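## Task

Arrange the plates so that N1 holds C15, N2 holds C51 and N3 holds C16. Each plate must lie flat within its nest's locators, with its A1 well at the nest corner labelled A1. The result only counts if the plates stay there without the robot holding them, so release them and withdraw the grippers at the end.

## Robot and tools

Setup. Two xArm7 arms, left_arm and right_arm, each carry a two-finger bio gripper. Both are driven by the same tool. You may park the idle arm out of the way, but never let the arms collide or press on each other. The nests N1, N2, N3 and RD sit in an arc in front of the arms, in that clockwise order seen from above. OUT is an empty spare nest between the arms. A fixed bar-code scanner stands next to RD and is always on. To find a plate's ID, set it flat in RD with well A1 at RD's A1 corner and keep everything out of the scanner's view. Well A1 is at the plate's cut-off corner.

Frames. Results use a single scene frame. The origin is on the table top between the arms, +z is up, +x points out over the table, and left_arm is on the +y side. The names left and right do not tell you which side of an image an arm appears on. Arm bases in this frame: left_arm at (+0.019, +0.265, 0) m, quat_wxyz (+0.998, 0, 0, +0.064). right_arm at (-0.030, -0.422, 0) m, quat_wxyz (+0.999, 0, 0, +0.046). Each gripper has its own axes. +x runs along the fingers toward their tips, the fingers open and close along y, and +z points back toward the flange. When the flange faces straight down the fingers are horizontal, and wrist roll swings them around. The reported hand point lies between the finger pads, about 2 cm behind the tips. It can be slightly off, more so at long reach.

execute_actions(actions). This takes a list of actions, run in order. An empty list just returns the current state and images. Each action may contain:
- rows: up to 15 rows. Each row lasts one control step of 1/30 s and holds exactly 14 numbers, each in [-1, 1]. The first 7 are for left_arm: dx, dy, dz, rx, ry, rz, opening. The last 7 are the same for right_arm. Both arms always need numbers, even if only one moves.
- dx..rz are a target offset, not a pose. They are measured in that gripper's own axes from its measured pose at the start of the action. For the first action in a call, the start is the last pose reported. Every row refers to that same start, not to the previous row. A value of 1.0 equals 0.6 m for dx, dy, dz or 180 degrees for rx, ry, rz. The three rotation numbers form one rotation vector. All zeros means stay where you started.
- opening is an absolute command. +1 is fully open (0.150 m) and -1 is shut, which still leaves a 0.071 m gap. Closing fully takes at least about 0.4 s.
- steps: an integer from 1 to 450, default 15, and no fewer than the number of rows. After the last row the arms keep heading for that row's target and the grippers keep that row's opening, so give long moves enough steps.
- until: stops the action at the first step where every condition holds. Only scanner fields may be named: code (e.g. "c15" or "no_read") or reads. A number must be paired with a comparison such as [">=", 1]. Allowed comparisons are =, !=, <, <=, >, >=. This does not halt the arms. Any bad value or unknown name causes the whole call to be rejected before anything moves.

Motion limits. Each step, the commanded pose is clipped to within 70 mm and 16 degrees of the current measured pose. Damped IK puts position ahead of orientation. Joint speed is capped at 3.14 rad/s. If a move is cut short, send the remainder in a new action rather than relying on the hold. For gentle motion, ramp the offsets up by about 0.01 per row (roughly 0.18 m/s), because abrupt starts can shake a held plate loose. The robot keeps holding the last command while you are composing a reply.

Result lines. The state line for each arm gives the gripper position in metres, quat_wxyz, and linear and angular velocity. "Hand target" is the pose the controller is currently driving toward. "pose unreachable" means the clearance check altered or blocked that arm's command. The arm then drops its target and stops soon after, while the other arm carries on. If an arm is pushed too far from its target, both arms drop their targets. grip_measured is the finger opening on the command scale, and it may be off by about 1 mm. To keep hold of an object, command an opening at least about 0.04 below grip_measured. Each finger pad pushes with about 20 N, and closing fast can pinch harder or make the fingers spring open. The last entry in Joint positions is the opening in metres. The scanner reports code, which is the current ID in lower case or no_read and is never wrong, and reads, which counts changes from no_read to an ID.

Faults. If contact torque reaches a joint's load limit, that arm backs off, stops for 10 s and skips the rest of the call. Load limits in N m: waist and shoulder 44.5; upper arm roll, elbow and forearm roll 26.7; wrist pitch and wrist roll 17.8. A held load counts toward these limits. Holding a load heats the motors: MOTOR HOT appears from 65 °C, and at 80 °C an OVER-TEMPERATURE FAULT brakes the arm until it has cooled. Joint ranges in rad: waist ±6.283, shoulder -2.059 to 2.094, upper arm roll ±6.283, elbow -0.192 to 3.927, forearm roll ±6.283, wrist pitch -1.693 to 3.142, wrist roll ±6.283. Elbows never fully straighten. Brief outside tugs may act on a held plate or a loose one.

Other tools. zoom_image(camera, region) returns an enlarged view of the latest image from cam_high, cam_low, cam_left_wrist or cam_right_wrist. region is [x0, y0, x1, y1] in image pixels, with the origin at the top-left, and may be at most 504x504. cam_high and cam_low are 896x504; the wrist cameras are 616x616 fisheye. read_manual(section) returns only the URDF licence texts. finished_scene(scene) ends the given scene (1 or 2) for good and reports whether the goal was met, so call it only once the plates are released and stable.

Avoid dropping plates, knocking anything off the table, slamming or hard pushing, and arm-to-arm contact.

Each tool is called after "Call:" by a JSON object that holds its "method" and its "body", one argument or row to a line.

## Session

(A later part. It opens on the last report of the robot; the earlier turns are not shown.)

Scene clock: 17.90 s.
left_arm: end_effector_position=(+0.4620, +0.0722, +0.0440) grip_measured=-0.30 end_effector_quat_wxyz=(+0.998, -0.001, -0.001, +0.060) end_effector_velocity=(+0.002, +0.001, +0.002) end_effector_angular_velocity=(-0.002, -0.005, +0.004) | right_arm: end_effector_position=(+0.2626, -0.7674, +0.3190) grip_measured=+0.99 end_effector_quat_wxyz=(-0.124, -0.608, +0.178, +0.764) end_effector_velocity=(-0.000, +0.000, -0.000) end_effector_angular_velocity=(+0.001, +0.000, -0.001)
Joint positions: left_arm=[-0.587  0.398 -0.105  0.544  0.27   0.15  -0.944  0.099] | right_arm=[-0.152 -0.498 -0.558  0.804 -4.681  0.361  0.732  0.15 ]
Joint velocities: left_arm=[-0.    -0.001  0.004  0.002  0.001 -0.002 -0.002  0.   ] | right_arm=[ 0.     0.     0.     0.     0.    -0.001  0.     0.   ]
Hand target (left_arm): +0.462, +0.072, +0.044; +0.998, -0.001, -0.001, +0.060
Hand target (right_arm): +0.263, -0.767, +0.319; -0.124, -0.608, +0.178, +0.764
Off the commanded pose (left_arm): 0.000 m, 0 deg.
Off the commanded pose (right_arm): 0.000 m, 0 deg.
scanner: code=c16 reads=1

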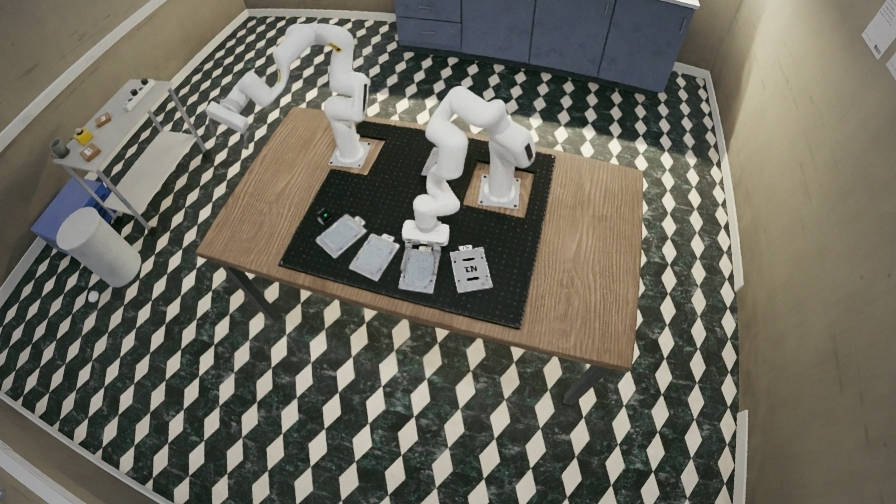

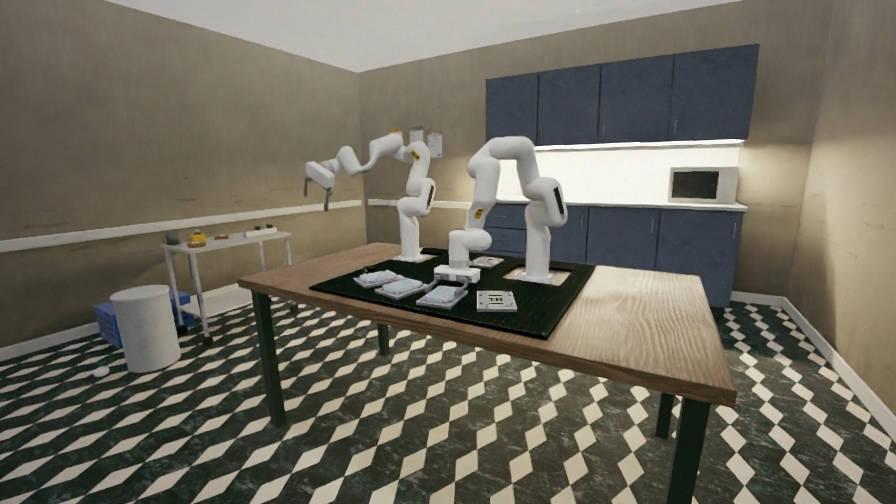

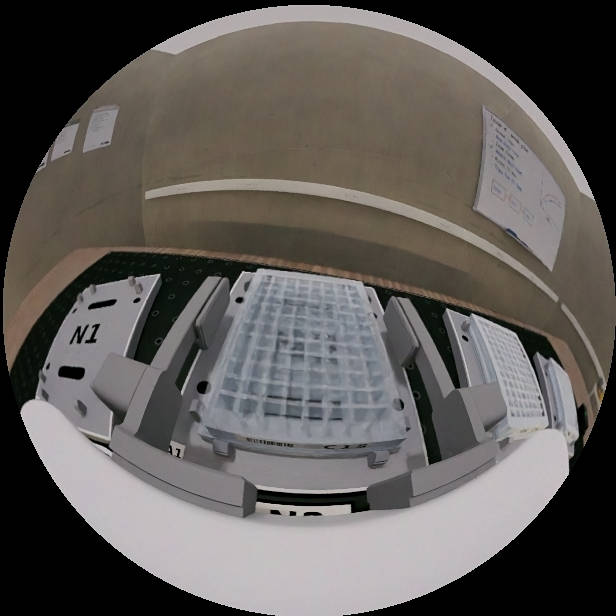

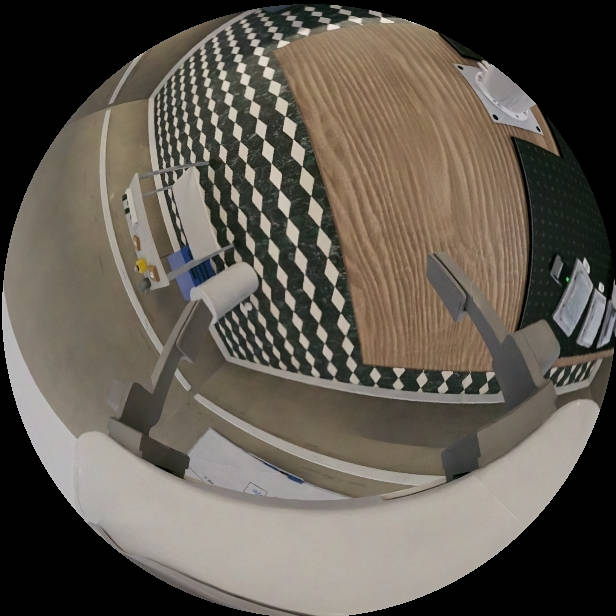

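Call:
{"method": "execute_actions", "body": {
  "actions": [
    {"rows": [[0.0025,0,-0.006,0,0,0,-0.3,0,0,0,0,0,0,1]], "steps": 8},
    {"rows": [[0,0,0,0,0,0,-0.5,0,0,0,0,0,0,1],[0,0,0,0,0,0,-0.6,0,0,0,0,0,0,1],[0,0,0,0,0,0,-0.7,0,0,0,0,0,0,1],[0,0,0,0,0,0,-0.8,0,0,0,0,0,0,1]], "steps": 14}
  ]
}}

Scene clock: 18.77 s.
left_arm: end_effector_position=(+0.4635, +0.0723, +0.0404) grip_measured=-0.72 end_effector_quat_wxyz=(+0.998, -0.001, -0.001, +0.060) end_effector_velocity=(+0.000, -0.000, -0.000) end_effector_angular_velocity=(-0.000, -0.000, +0.000) | right_arm: end_effector_position=(+0.2626, -0.7674, +0.3190) grip_measured=+0.99 end_effector_quat_wxyz=(-0.124, -0.608, +0.178, +0.764) end_effector_velocity=(-0.000, -0.000, -0.000) end_effector_angular_velocity=(-0.001, +0.001, +0.000)
Joint positions: left_arm=[-0.591  0.413 -0.097  0.551  0.275  0.141 -0.945  0.082] | right_arm=[-0.152 -0.498 -0.558  0.804 -4.681  0.361  0.732  0.15 ]
Joint velocities: left_arm=[ 0.  0. -0.  0. -0. -0. -0.  0.] | right_arm=[ 0.001  0.    -0.    -0.    -0.001 -0.    -0.    -0.   ]
Hand target (left_arm): +0.463, +0.072, +0.040; +0.998, -0.001, -0.001, +0.060
Hand target (right_arm): +0.263, -0.767, +0.319; -0.124, -0.608, +0.178, +0.764
Off the commanded pose (left_arm): 0.000 m, 0 deg.
Off the commanded pose (right_arm): 0.000 m, 0 deg.
scanner: code=c16 reads=1

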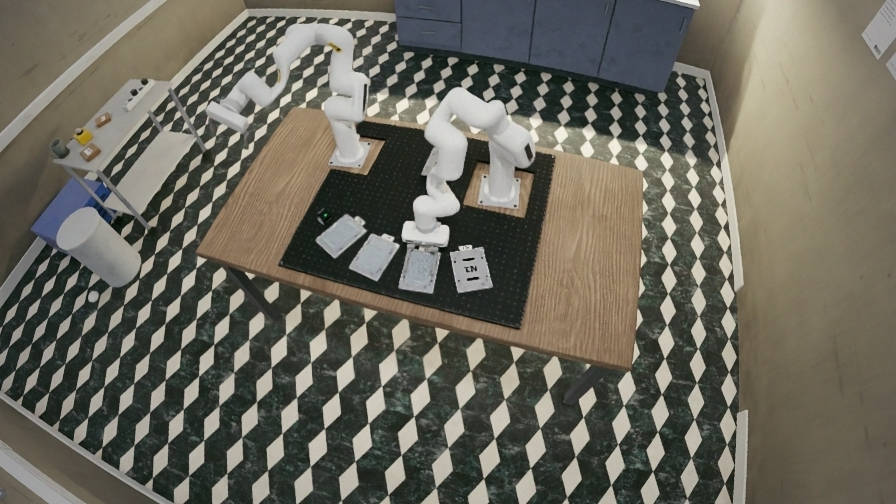

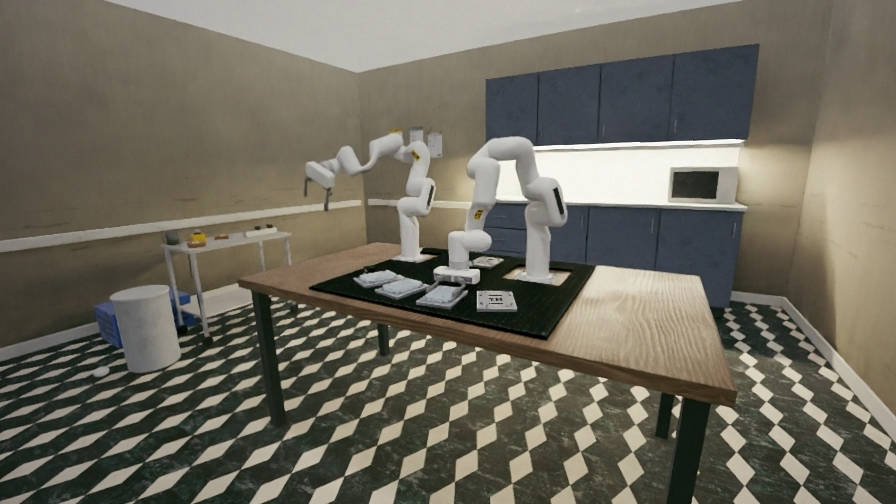

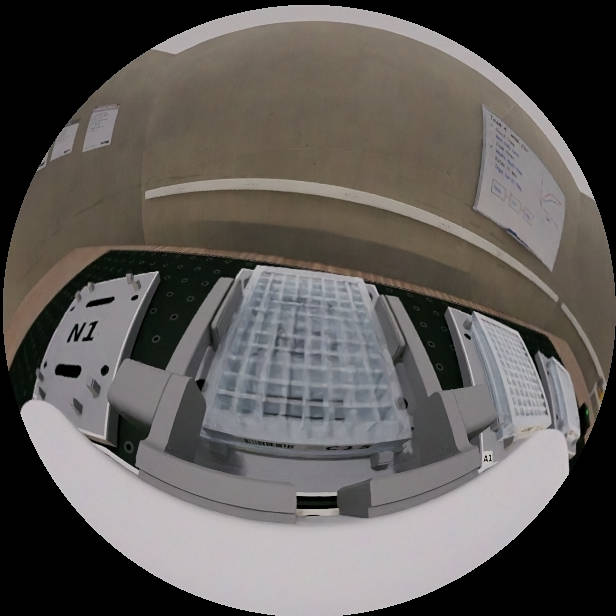

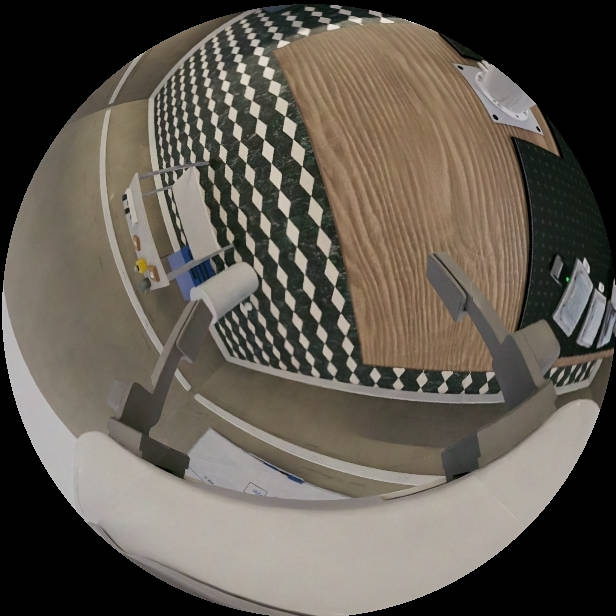

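Call:
{"method": "execute_actions", "body": {
  "actions": [
    {"rows": [[0,0,0.005,0,0,0,-0.8,0,0,0,0,0,0,1],[0,0,0.012,0,0,0,-0.8,0,0,0,0,0,0,1],[0,0,0.022,0,0,0,-0.8,0,0,0,0,0,0,1],[0,0,0.034,0,0,0,-0.8,0,0,0,0,0,0,1],[0,0,0.048,0,0,0,-0.8,0,0,0,0,0,0,1],[0,0,0.062,0,0,0,-0.8,0,0,0,0,0,0,1],[0,0,0.075,0,0,0,-0.8,0,0,0,0,0,0,1]], "steps": 13},
    {"rows": [[-0.0032,0.0196,0,0,0,0.0073,-0.8,0,0,0,0,0,0,1],[-0.0064,0.0392,0,0,0,0.0146,-0.8,0,0,0,0,0,0,1],[-0.0097,0.0588,0,0,0,0.0219,-0.8,0,0,0,0,0,0,1],[-0.0129,0.0785,0,0,0,0.0292,-0.8,0,0,0,0,0,0,1],[-0.0161,0.0981,0,0,0,0.0365,-0.8,0,0,0,0,0,0,1],[-0.0193,0.1177,0,0,0,0.0438,-0.8,0,0,0,0,0,0,1],[-0.0225,0.1373,0,0,0,0.0511,-0.8,0,0,0,0,0,0,1],[-0.0258,0.1569,0,0,0,0.0583,-0.8,0,0,0,0,0,0,1],[-0.029,0.1765,0,0,0,0.0656,-0.8,0,0,0,0,0,0,1],[-0.0322,0.1961,0,0,0,0.0729,-0.8,0,0,0,0,0,0,1],[-0.0354,0.2157,0,0,0,0.0802,-0.8,0,0,0,0,0,0,1],[-0.0386,0.2354,0,0,0,0.0875,-0.8,0,0,0,0,0,0,1],[-0.0419,0.255,0,0,0,0.0948,-0.8,0,0,0,0,0,0,1],[-0.0451,0.2746,0,0,0,0.1021,-0.8,0,0,0,0,0,0,1],[-0.0483,0.2942,0,0,0,0.1094,-0.8,0,0,0,0,0,0,1]], "steps": 26}
  ]
}}

Scene clock: 20.50 s.
left_arm: end_effector_position=(+0.4136, +0.2429, +0.0844) grip_measured=-0.72 end_effector_quat_wxyz=(+0.973, -0.003, -0.004, +0.230) end_effector_velocity=(-0.003, +0.003, -0.002) end_effector_angular_velocity=(-0.002, +0.009, +0.005) | right_arm: end_effector_position=(+0.2626, -0.7674, +0.3190) grip_measured=+0.99 end_effector_quat_wxyz=(-0.124, -0.608, +0.178, +0.764) end_effector_velocity=(+0.000, +0.000, -0.000) end_effector_angular_velocity=(-0.001, +0.001, +0.000)
Joint positions: left_arm=[-0.335  0.063 -0.108  0.215  0.04   0.143 -0.818  0.082] | right_arm=[-0.152 -0.498 -0.558  0.804 -4.681  0.361  0.732  0.15 ]
Joint velocities: left_arm=[ 0.01  -0.005 -0.01  -0.007 -0.032  0.006  0.026  0.   ] | right_arm=[ 0.     0.001  0.     0.    -0.    -0.001 -0.     0.   ]
Hand target (left_arm): +0.413, +0.244, +0.084; +0.973, -0.003, -0.003, +0.230
Hand target (right_arm): +0.263, -0.767, +0.319; -0.124, -0.608, +0.178, +0.764
Off the commanded pose (left_arm): 0.001 m, 0 deg.
Off the commanded pose (right_arm): 0.000 m, 0 deg.
scanner: code=c16 reads=1

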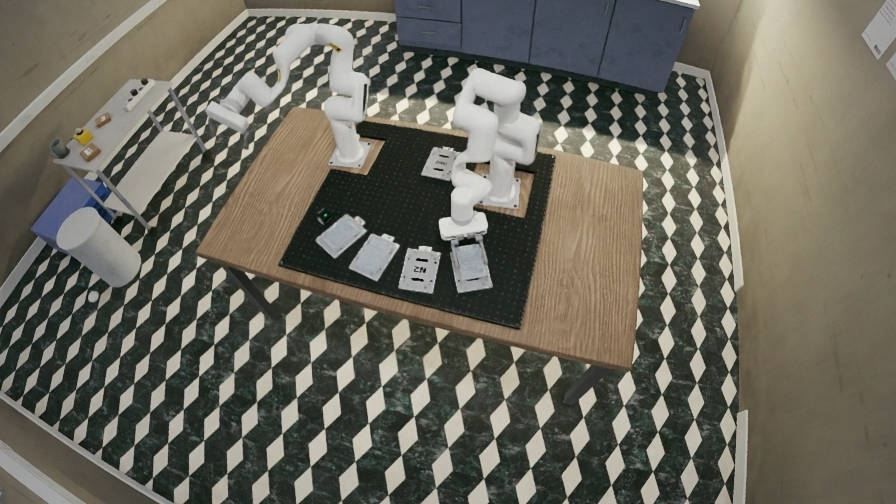

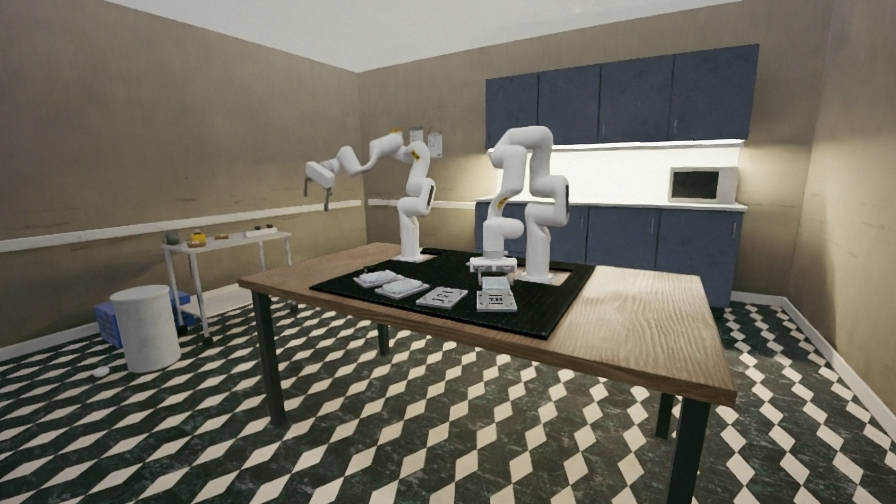

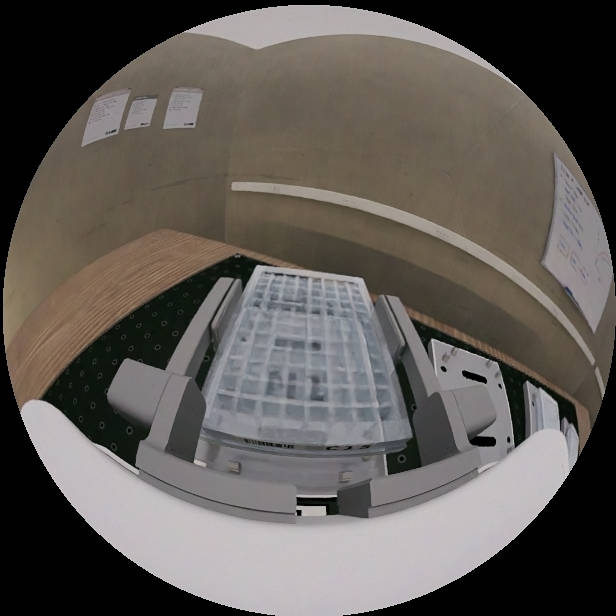

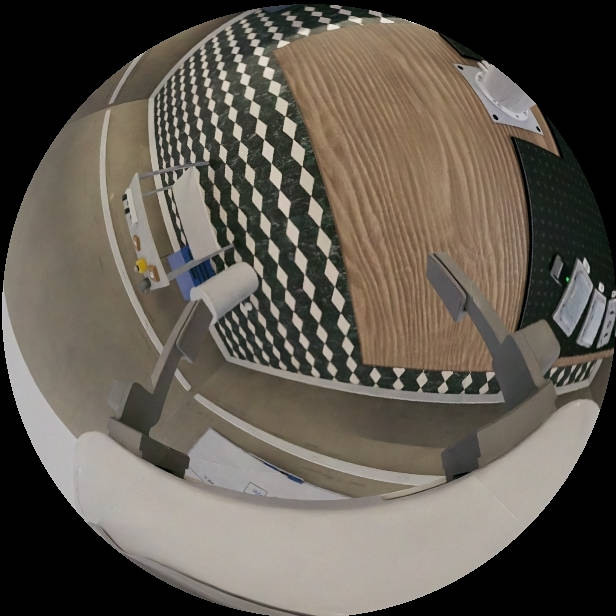

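Call:
{"method": "execute_actions", "body": {
  "actions": [
    {"rows": [[0.0008,0.0017,-0.01,0.0024,0.002,0,-0.8,0,0,0,0,0,0,1],[0.0008,0.0017,-0.022,0.0024,0.002,0,-0.8,0,0,0,0,0,0,1],[0.0008,0.0017,-0.035,0.0024,0.002,0,-0.8,0,0,0,0,0,0,1],[0.0008,0.0017,-0.047,0.0024,0.002,0,-0.8,0,0,0,0,0,0,1]], "steps": 16}
  ]
}}

Call:
{"method": "zoom_image", "body": {
  "camera": "cam_left_wrist",
  "region": [150, 400, 470, 520]
}}

Scene clock: 21.20 s.
left_arm: end_effector_position=(+0.4141, +0.2436, +0.0566) grip_measured=-0.72 end_effector_quat_wxyz=(+0.973, -0.000, +0.000, +0.229) end_effector_velocity=(-0.001, +0.002, -0.001) end_effector_angular_velocity=(+0.007, -0.000, +0.005) | right_arm: end_effector_position=(+0.2626, -0.7674, +0.3190) grip_measured=+0.99 end_effector_quat_wxyz=(-0.124, -0.608, +0.178, +0.764) end_effector_velocity=(+0.000, -0.000, -0.000) end_effector_angular_velocity=(-0.001, +0.001, +0.001)
Joint positions: left_arm=[-0.399  0.208 -0.022  0.242  0.11   0.034 -0.866  0.082] | right_arm=[-0.152 -0.498 -0.558  0.804 -4.681  0.361  0.732  0.15 ]
Joint velocities: left_arm=[-0.032  0.007  0.035 -0.001  0.009 -0.007 -0.013  0.   ] | right_arm=[ 0.001  0.    -0.    -0.    -0.001  0.    -0.    -0.   ]
Hand target (left_arm): +0.414, +0.244, +0.056; +0.973, -0.000, +0.000, +0.230
Hand target (right_arm): +0.263, -0.767, +0.319; -0.124, -0.608, +0.178, +0.764
Off the commanded pose (left_arm): 0.001 m, 0 deg.
Off the commanded pose (right_arm): 0.000 m, 0 deg.
scanner: code=c16 reads=1

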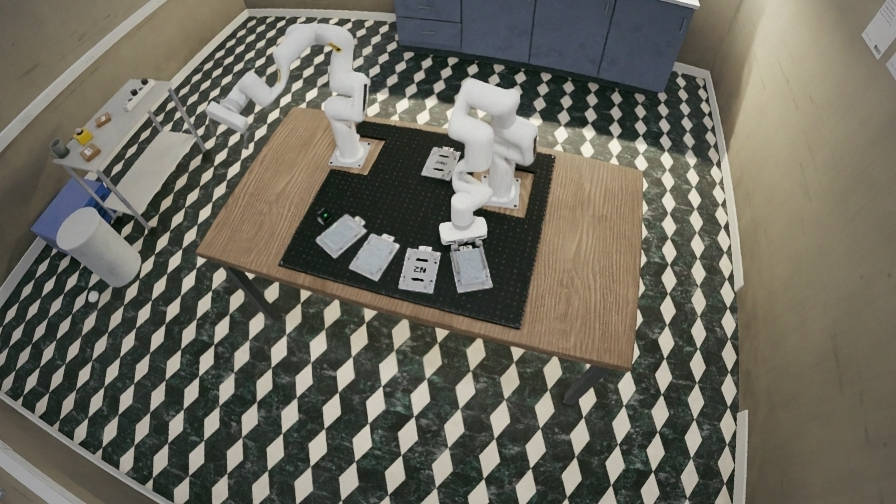

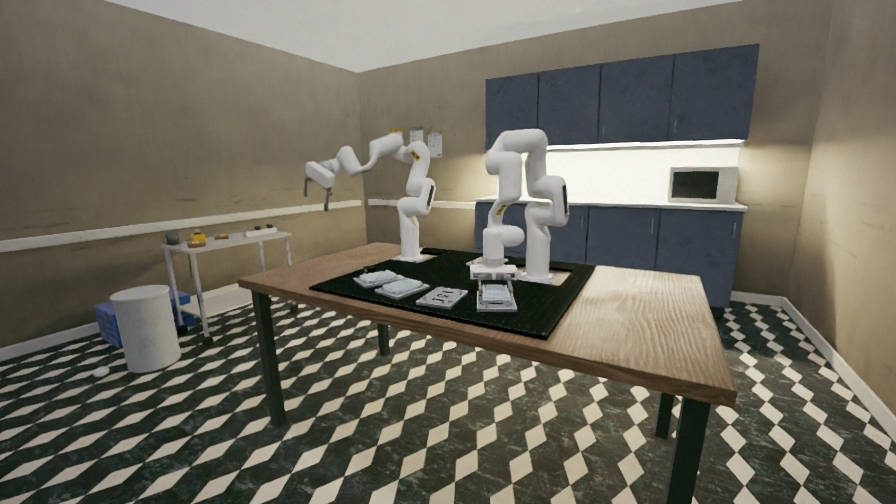

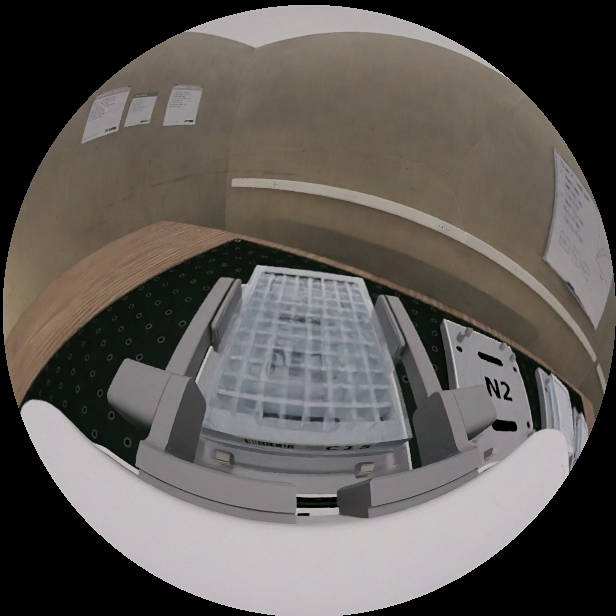

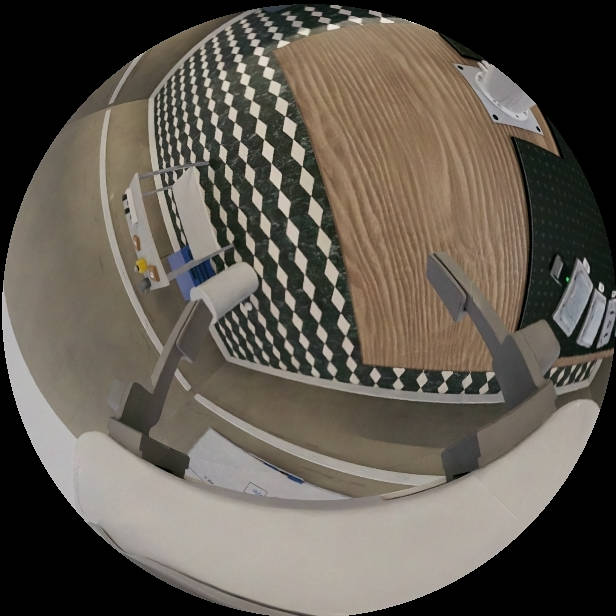

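Region (150, 400, 470, 520) of cam_left_wrist's 616x616 image, scaled by 1.575, with more detail than that image has; it fills the top 189 rows of this view, and the rest is white.

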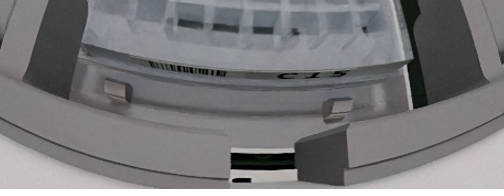

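Call:
{"method": "execute_actions", "body": {
  "actions": [
    {"rows": [[-0.001,0.002,-0.004,0,0,0,-0.8,0,0,0,0,0,0,1],[-0.001,0.002,-0.009,0,0,0,-0.8,0,0,0,0,0,0,1],[-0.001,0.002,-0.014,0,0,0,-0.8,0,0,0,0,0,0,1],[-0.001,0.002,-0.019,0,0,0,-0.8,0,0,0,0,0,0,1],[-0.001,0.002,-0.0255,0,0,0,-0.8,0,0,0,0,0,0,1]], "steps": 15}
  ]
}}

Scene clock: 21.93 s.
left_arm: end_effector_position=(+0.4134, +0.2442, +0.0416) grip_measured=-0.72 end_effector_quat_wxyz=(+0.973, -0.001, -0.000, +0.229) end_effector_velocity=(-0.001, +0.001, -0.001) end_effector_angular_velocity=(+0.001, +0.002, +0.003) | right_arm: end_effector_position=(+0.2626, -0.7674, +0.3190) grip_measured=+0.99 end_effector_quat_wxyz=(-0.124, -0.608, +0.178, +0.764) end_effector_velocity=(-0.000, -0.000, +0.000) end_effector_angular_velocity=(+0.000, -0.000, -0.002)
Joint positions: left_arm=[-0.429  0.289  0.01   0.256  0.117 -0.034 -0.871  0.082] | right_arm=[-0.152 -0.498 -0.558  0.804 -4.681  0.361  0.732  0.15 ]
Joint velocities: left_arm=[-0.003  0.004  0.003  0.    -0.001 -0.002 -0.002  0.   ] | right_arm=[-0.001 -0.     0.     0.     0.001 -0.001 -0.     0.   ]
Hand target (left_arm): +0.413, +0.244, +0.041; +0.973, -0.000, +0.000, +0.229
Hand target (right_arm): +0.263, -0.767, +0.319; -0.124, -0.608, +0.178, +0.764
Off the commanded pose (left_arm): 0.001 m, 0 deg.
Off the commanded pose (right_arm): 0.000 m, 0 deg.
scanner: code=c16 reads=1

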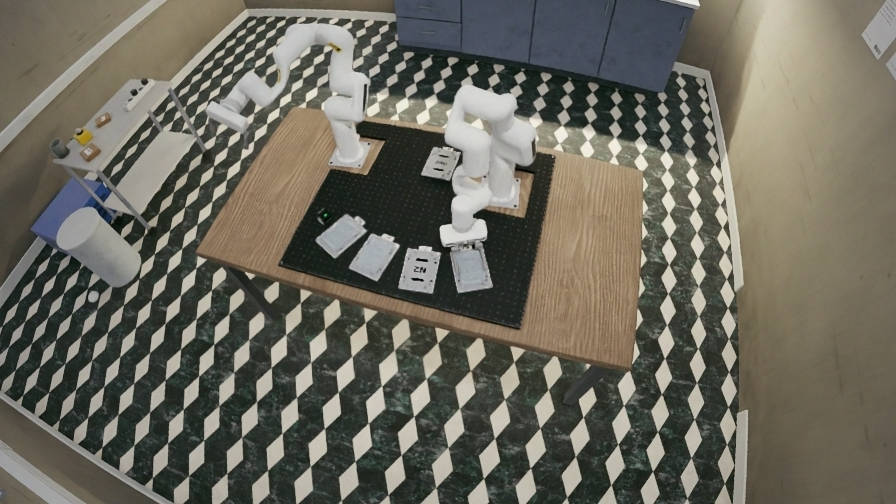

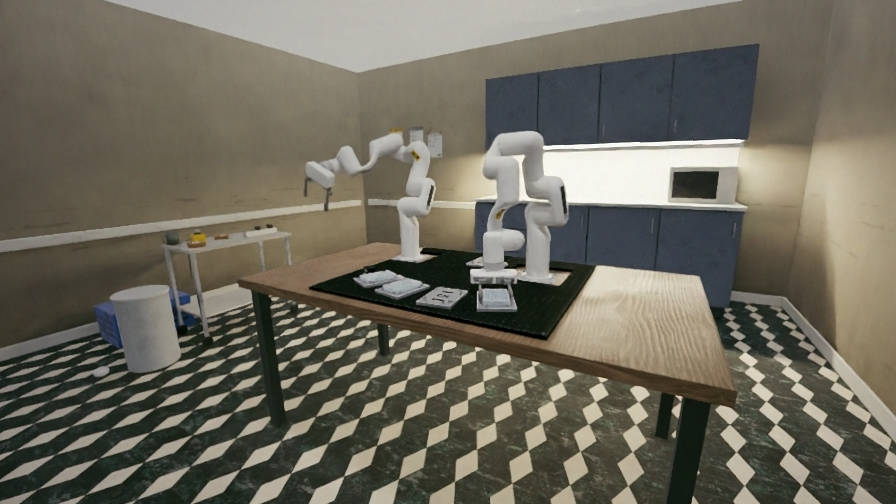

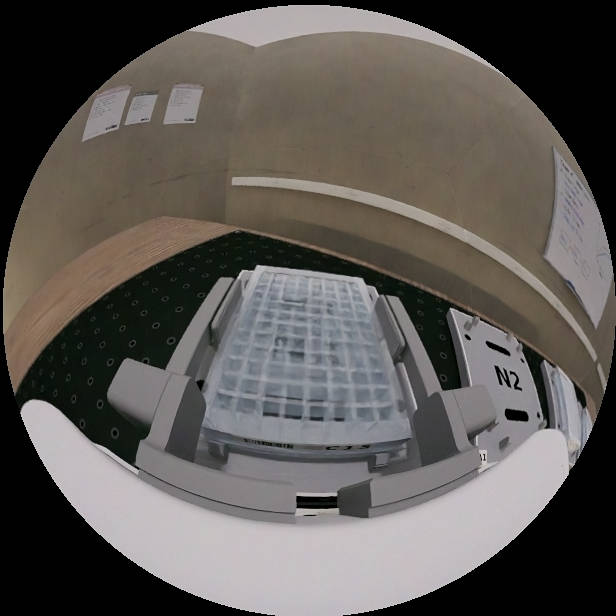

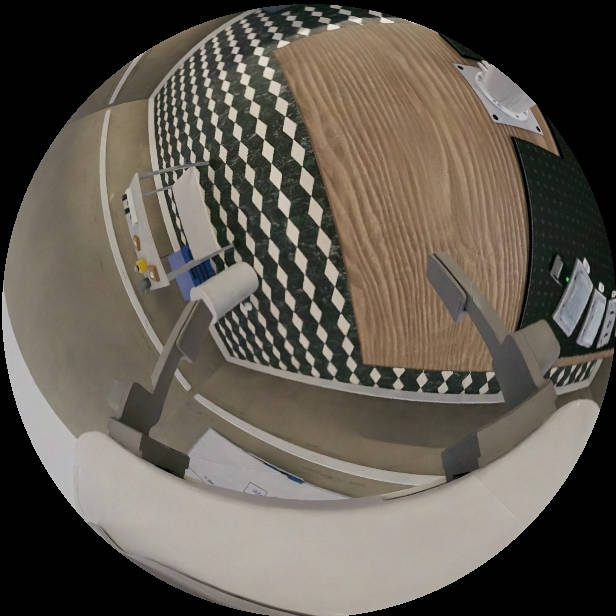

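Call:
{"method": "execute_actions", "body": {
  "actions": [
    {"rows": [[0,0,0,0,0,0,-0.6,0,0,0,0,0,0,1],[0,0,0,0,0,0,-0.45,0,0,0,0,0,0,1],[0,0,0,0,0,0,-0.3,0,0,0,0,0,0,1]], "steps": 9},
    {"rows": [[0,0,0.02,0,0,0,-0.3,0,0,0,0,0,0,1],[0,0,0.05,0,0,0,-0.3,0,0,0,0,0,0,1],[0,0,0.097,0,0,0,-0.3,0,0,0,0,0,0,1]], "steps": 13}
  ]
}}

Call:
{"method": "zoom_image", "body": {
  "camera": "cam_left_wrist",
  "region": [170, 300, 430, 510]
}}

Scene clock: 22.87 s.
left_arm: end_effector_position=(+0.4128, +0.2443, +0.0989) grip_measured=-0.30 end_effector_quat_wxyz=(+0.973, +0.002, -0.004, +0.230) end_effector_velocity=(-0.009, +0.003, -0.003) end_effector_angular_velocity=(-0.049, +0.113, -0.001) | right_arm: end_effector_position=(+0.2626, -0.7674, +0.3190) grip_measured=+0.99 end_effector_quat_wxyz=(-0.124, -0.608, +0.178, +0.764) end_effector_velocity=(-0.000, -0.000, +0.000) end_effector_angular_velocity=(-0.001, -0.000, +0.000)
Joint positions: left_arm=[-0.422 -0.017 -0.025  0.205  0.03   0.218 -0.812  0.099] | right_arm=[-0.152 -0.498 -0.558  0.804 -4.681  0.361  0.732  0.15 ]
Joint velocities: left_arm=[-0.054 -0.111 -0.017  0.002 -0.418  0.203  0.339 -0.   ] | right_arm=[-0.    -0.     0.     0.    -0.001  0.    -0.001 -0.   ]
Hand target (left_arm): +0.413, +0.244, +0.099; +0.973, +0.000, -0.001, +0.230
Hand target (right_arm): +0.263, -0.767, +0.319; -0.124, -0.608, +0.178, +0.764
Off the commanded pose (left_arm): 0.001 m, 1 deg.
Off the commanded pose (right_arm): 0.000 m, 0 deg.
scanner: code=c16 reads=1

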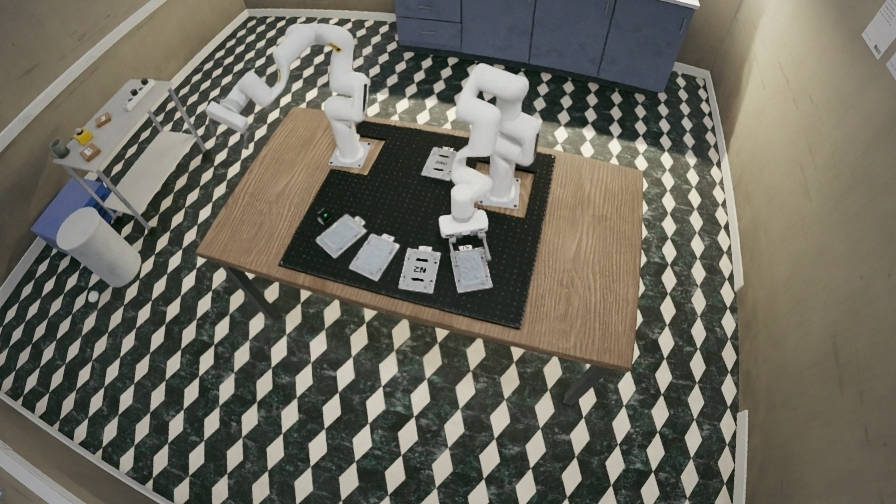

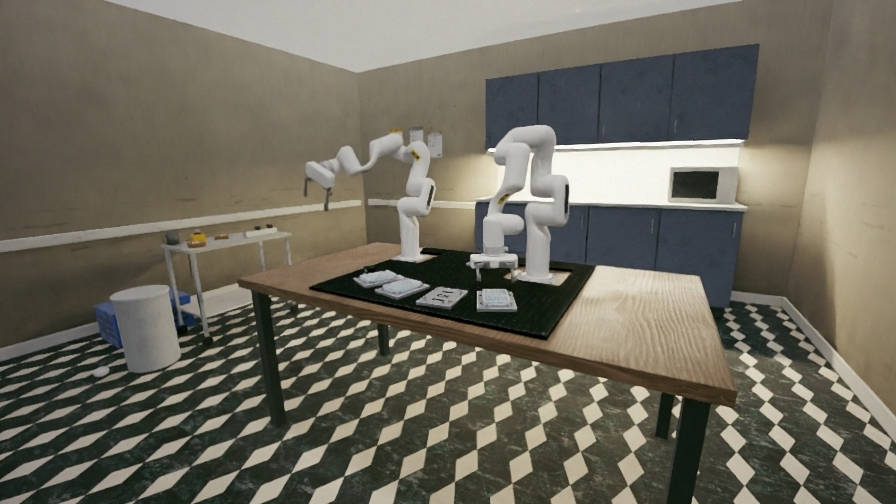

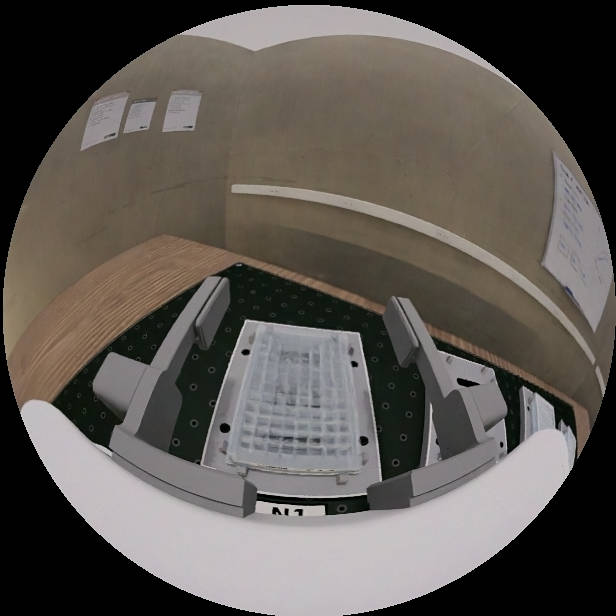

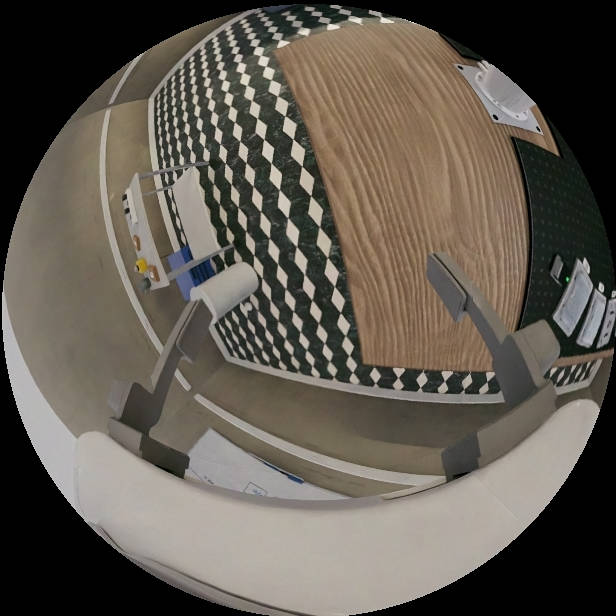

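Region (170, 300, 430, 510) of cam_left_wrist's 616x616 image, scaled by 1.938, with more detail than that image has; it fills the top 407 rows of this view, and the rest is white.

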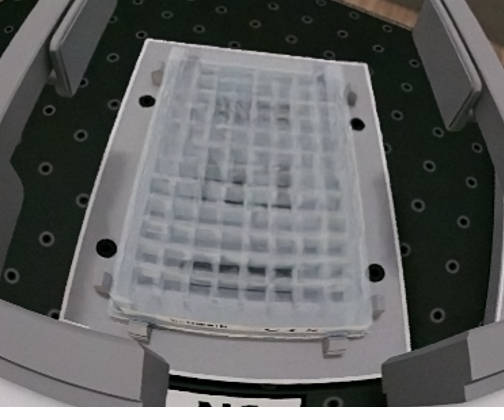

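Call:
{"method": "execute_actions", "body": {
  "actions": [
    {"rows": [[-0.024,-0.069,0,0,0.0028,-0.025,-0.3,0,0,0,0,0,0,1],[-0.048,-0.139,0,0,0.0028,-0.051,-0.3,0,0,0,0,0,0,1],[-0.071,-0.208,0,0,0.0028,-0.076,-0.3,0,0,0,0,0,0,1],[-0.095,-0.278,0,0,0.0028,-0.102,-0.3,0,0,0,0,0,0,1],[-0.119,-0.347,0,0,0.0028,-0.127,-0.3,0,0,0,0,0,0,1],[-0.143,-0.417,0,0,0.0028,-0.152,-0.3,0,0,0,0,0,0,1],[-0.167,-0.486,0,0,0.0028,-0.178,-0.3,0,0,0,0,0,0,1],[-0.1905,-0.5557,0,0,0.0028,-0.2033,-0.3,0,0,0,0,0,0,1]], "steps": 34}
  ]
}}

Scene clock: 24.20 s.
left_arm: end_effector_position=(+0.4606, -0.1038, +0.0982) grip_measured=-0.30 end_effector_quat_wxyz=(+0.996, +0.003, +0.001, -0.087) end_effector_velocity=(+0.001, -0.004, +0.003) end_effector_angular_velocity=(-0.005, -0.005, -0.000) | right_arm: end_effector_position=(+0.2626, -0.7674, +0.3190) grip_measured=+0.99 end_effector_quat_wxyz=(-0.124, -0.608, +0.178, +0.764) end_effector_velocity=(+0.000, +0.000, -0.000) end_effector_angular_velocity=(+0.001, +0.001, +0.000)
Joint positions: left_arm=[-0.756  0.393 -0.216  0.839  0.191  0.467 -0.826  0.099] | right_arm=[-0.152 -0.498 -0.558  0.804 -4.681  0.361  0.732  0.15 ]
Joint velocities: left_arm=[-0.004  0.002  0.     0.01   0.002  0.    -0.004  0.   ] | right_arm=[ 0.     0.001  0.    -0.    -0.001  0.     0.002 -0.   ]
Hand target (left_arm): +0.461, -0.104, +0.098; +0.996, +0.003, +0.001, -0.088
Hand target (right_arm): +0.263, -0.767, +0.319; -0.124, -0.608, +0.178, +0.764
Off the commanded pose (left_arm): 0.002 m, 0 deg.
Off the commanded pose (right_arm): 0.000 m, 0 deg.
scanner: code=c16 reads=1

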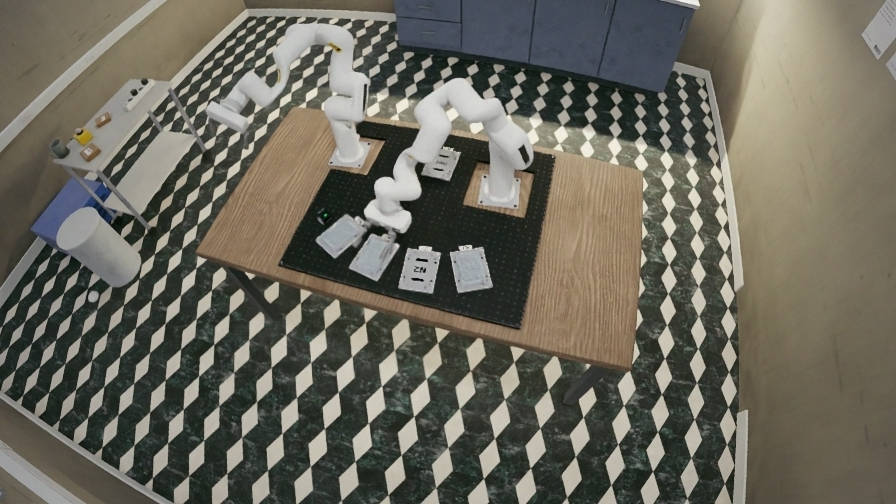

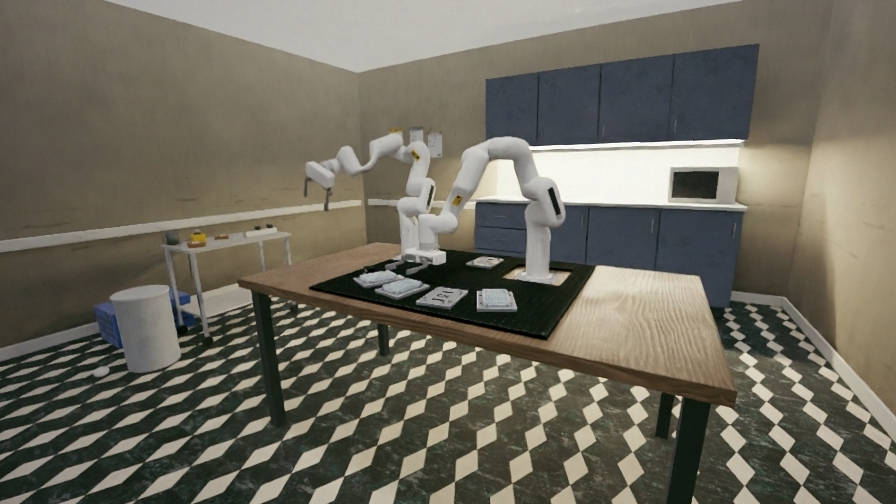

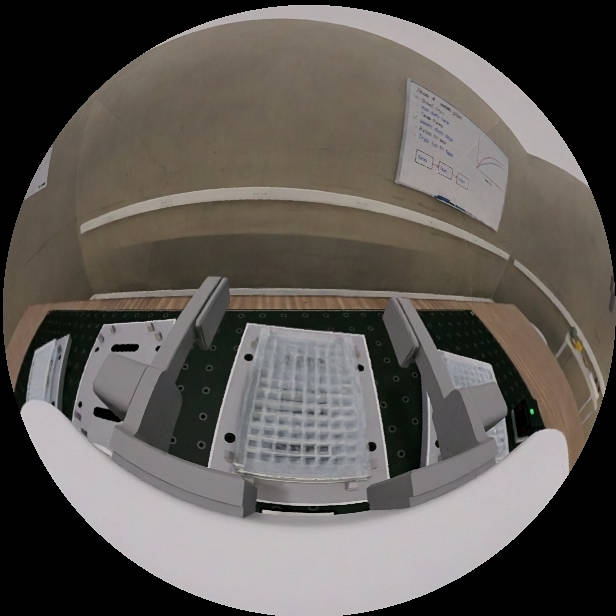

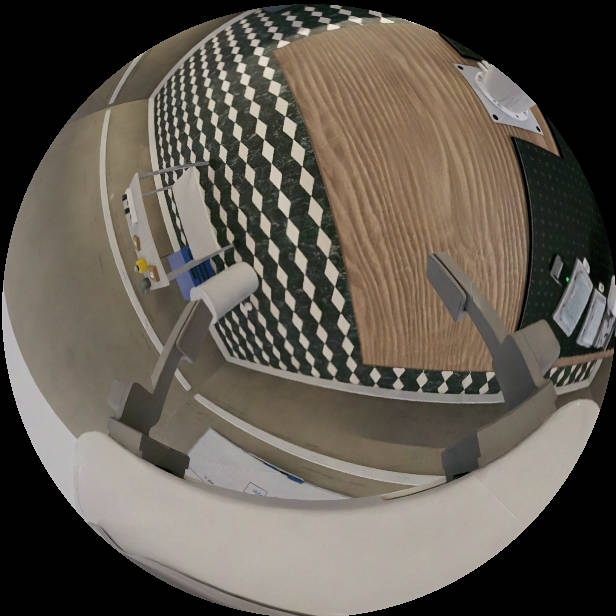

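Call:
{"method": "execute_actions", "body": {
  "actions": [
    {"rows": [[-0.005,-0.0035,-0.03,-0.0018,-0.0008,0.003,-0.3,0,0,0,0,0,0,1],[-0.010,-0.0067,-0.06,-0.0018,-0.0008,0.0055,-0.3,0,0,0,0,0,0,1],[-0.010,-0.0067,-0.0853,-0.0018,-0.0008,0.0055,-0.3,0,0,0,0,0,0,1]], "steps": 18}
  ]
}}

Scene clock: 25.13 s.
left_arm: end_effector_position=(+0.4544, -0.1066, +0.0476) grip_measured=-0.30 end_effector_quat_wxyz=(+0.997, -0.000, -0.001, -0.079) end_effector_velocity=(-0.002, +0.001, -0.003) end_effector_angular_velocity=(+0.005, +0.005, -0.001) | right_arm: end_effector_position=(+0.2626, -0.7674, +0.3190) grip_measured=+0.99 end_effector_quat_wxyz=(-0.124, -0.608, +0.178, +0.764) end_effector_velocity=(-0.000, -0.000, +0.000) end_effector_angular_velocity=(-0.000, -0.001, -0.000)
Joint positions: left_arm=[-0.812  0.539 -0.164  0.862  0.257  0.338 -0.911  0.099] | right_arm=[-0.152 -0.498 -0.558  0.804 -4.681  0.361  0.732  0.15 ]
Joint velocities: left_arm=[-0.     0.004  0.001 -0.003  0.    -0.     0.     0.   ] | right_arm=[-0.001 -0.001  0.     0.     0.     0.001 -0.     0.   ]
Hand target (left_arm): +0.454, -0.107, +0.047; +0.997, +0.000, -0.000, -0.079
Hand target (right_arm): +0.263, -0.767, +0.319; -0.124, -0.608, +0.178, +0.764
Off the commanded pose (left_arm): 0.001 m, 0 deg.
Off the commanded pose (right_arm): 0.000 m, 0 deg.
scanner: code=c16 reads=1

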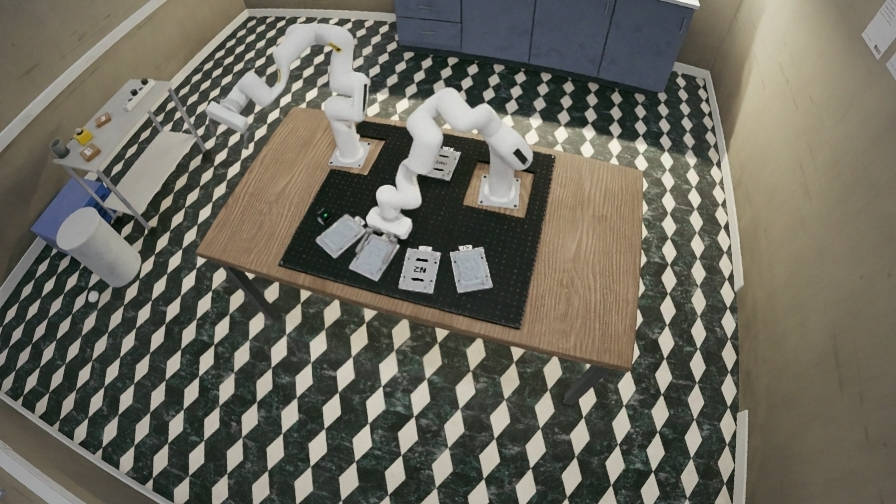

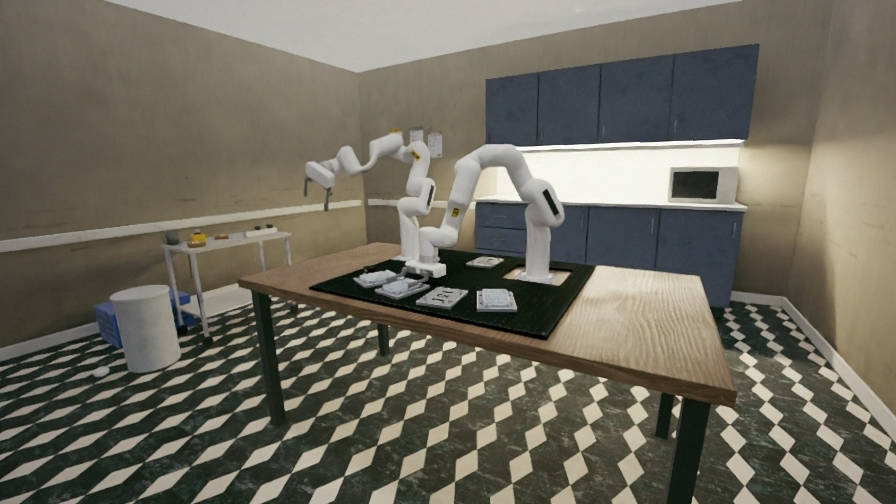

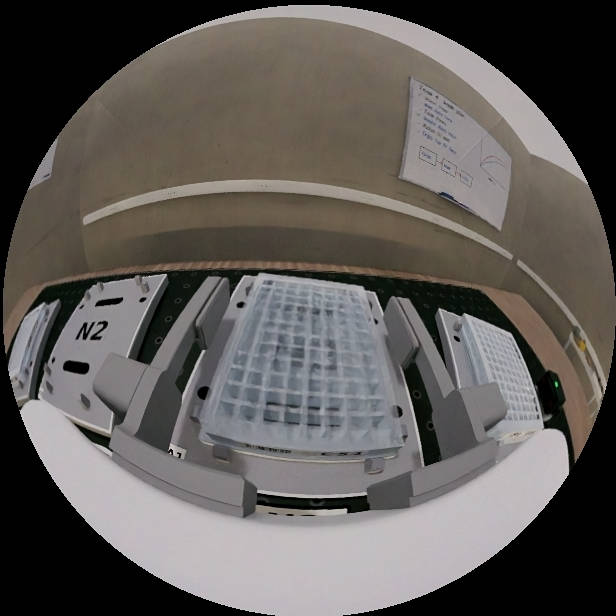

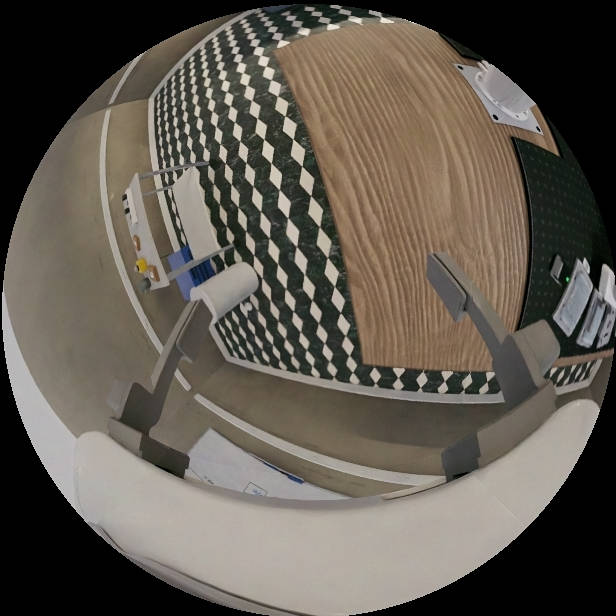

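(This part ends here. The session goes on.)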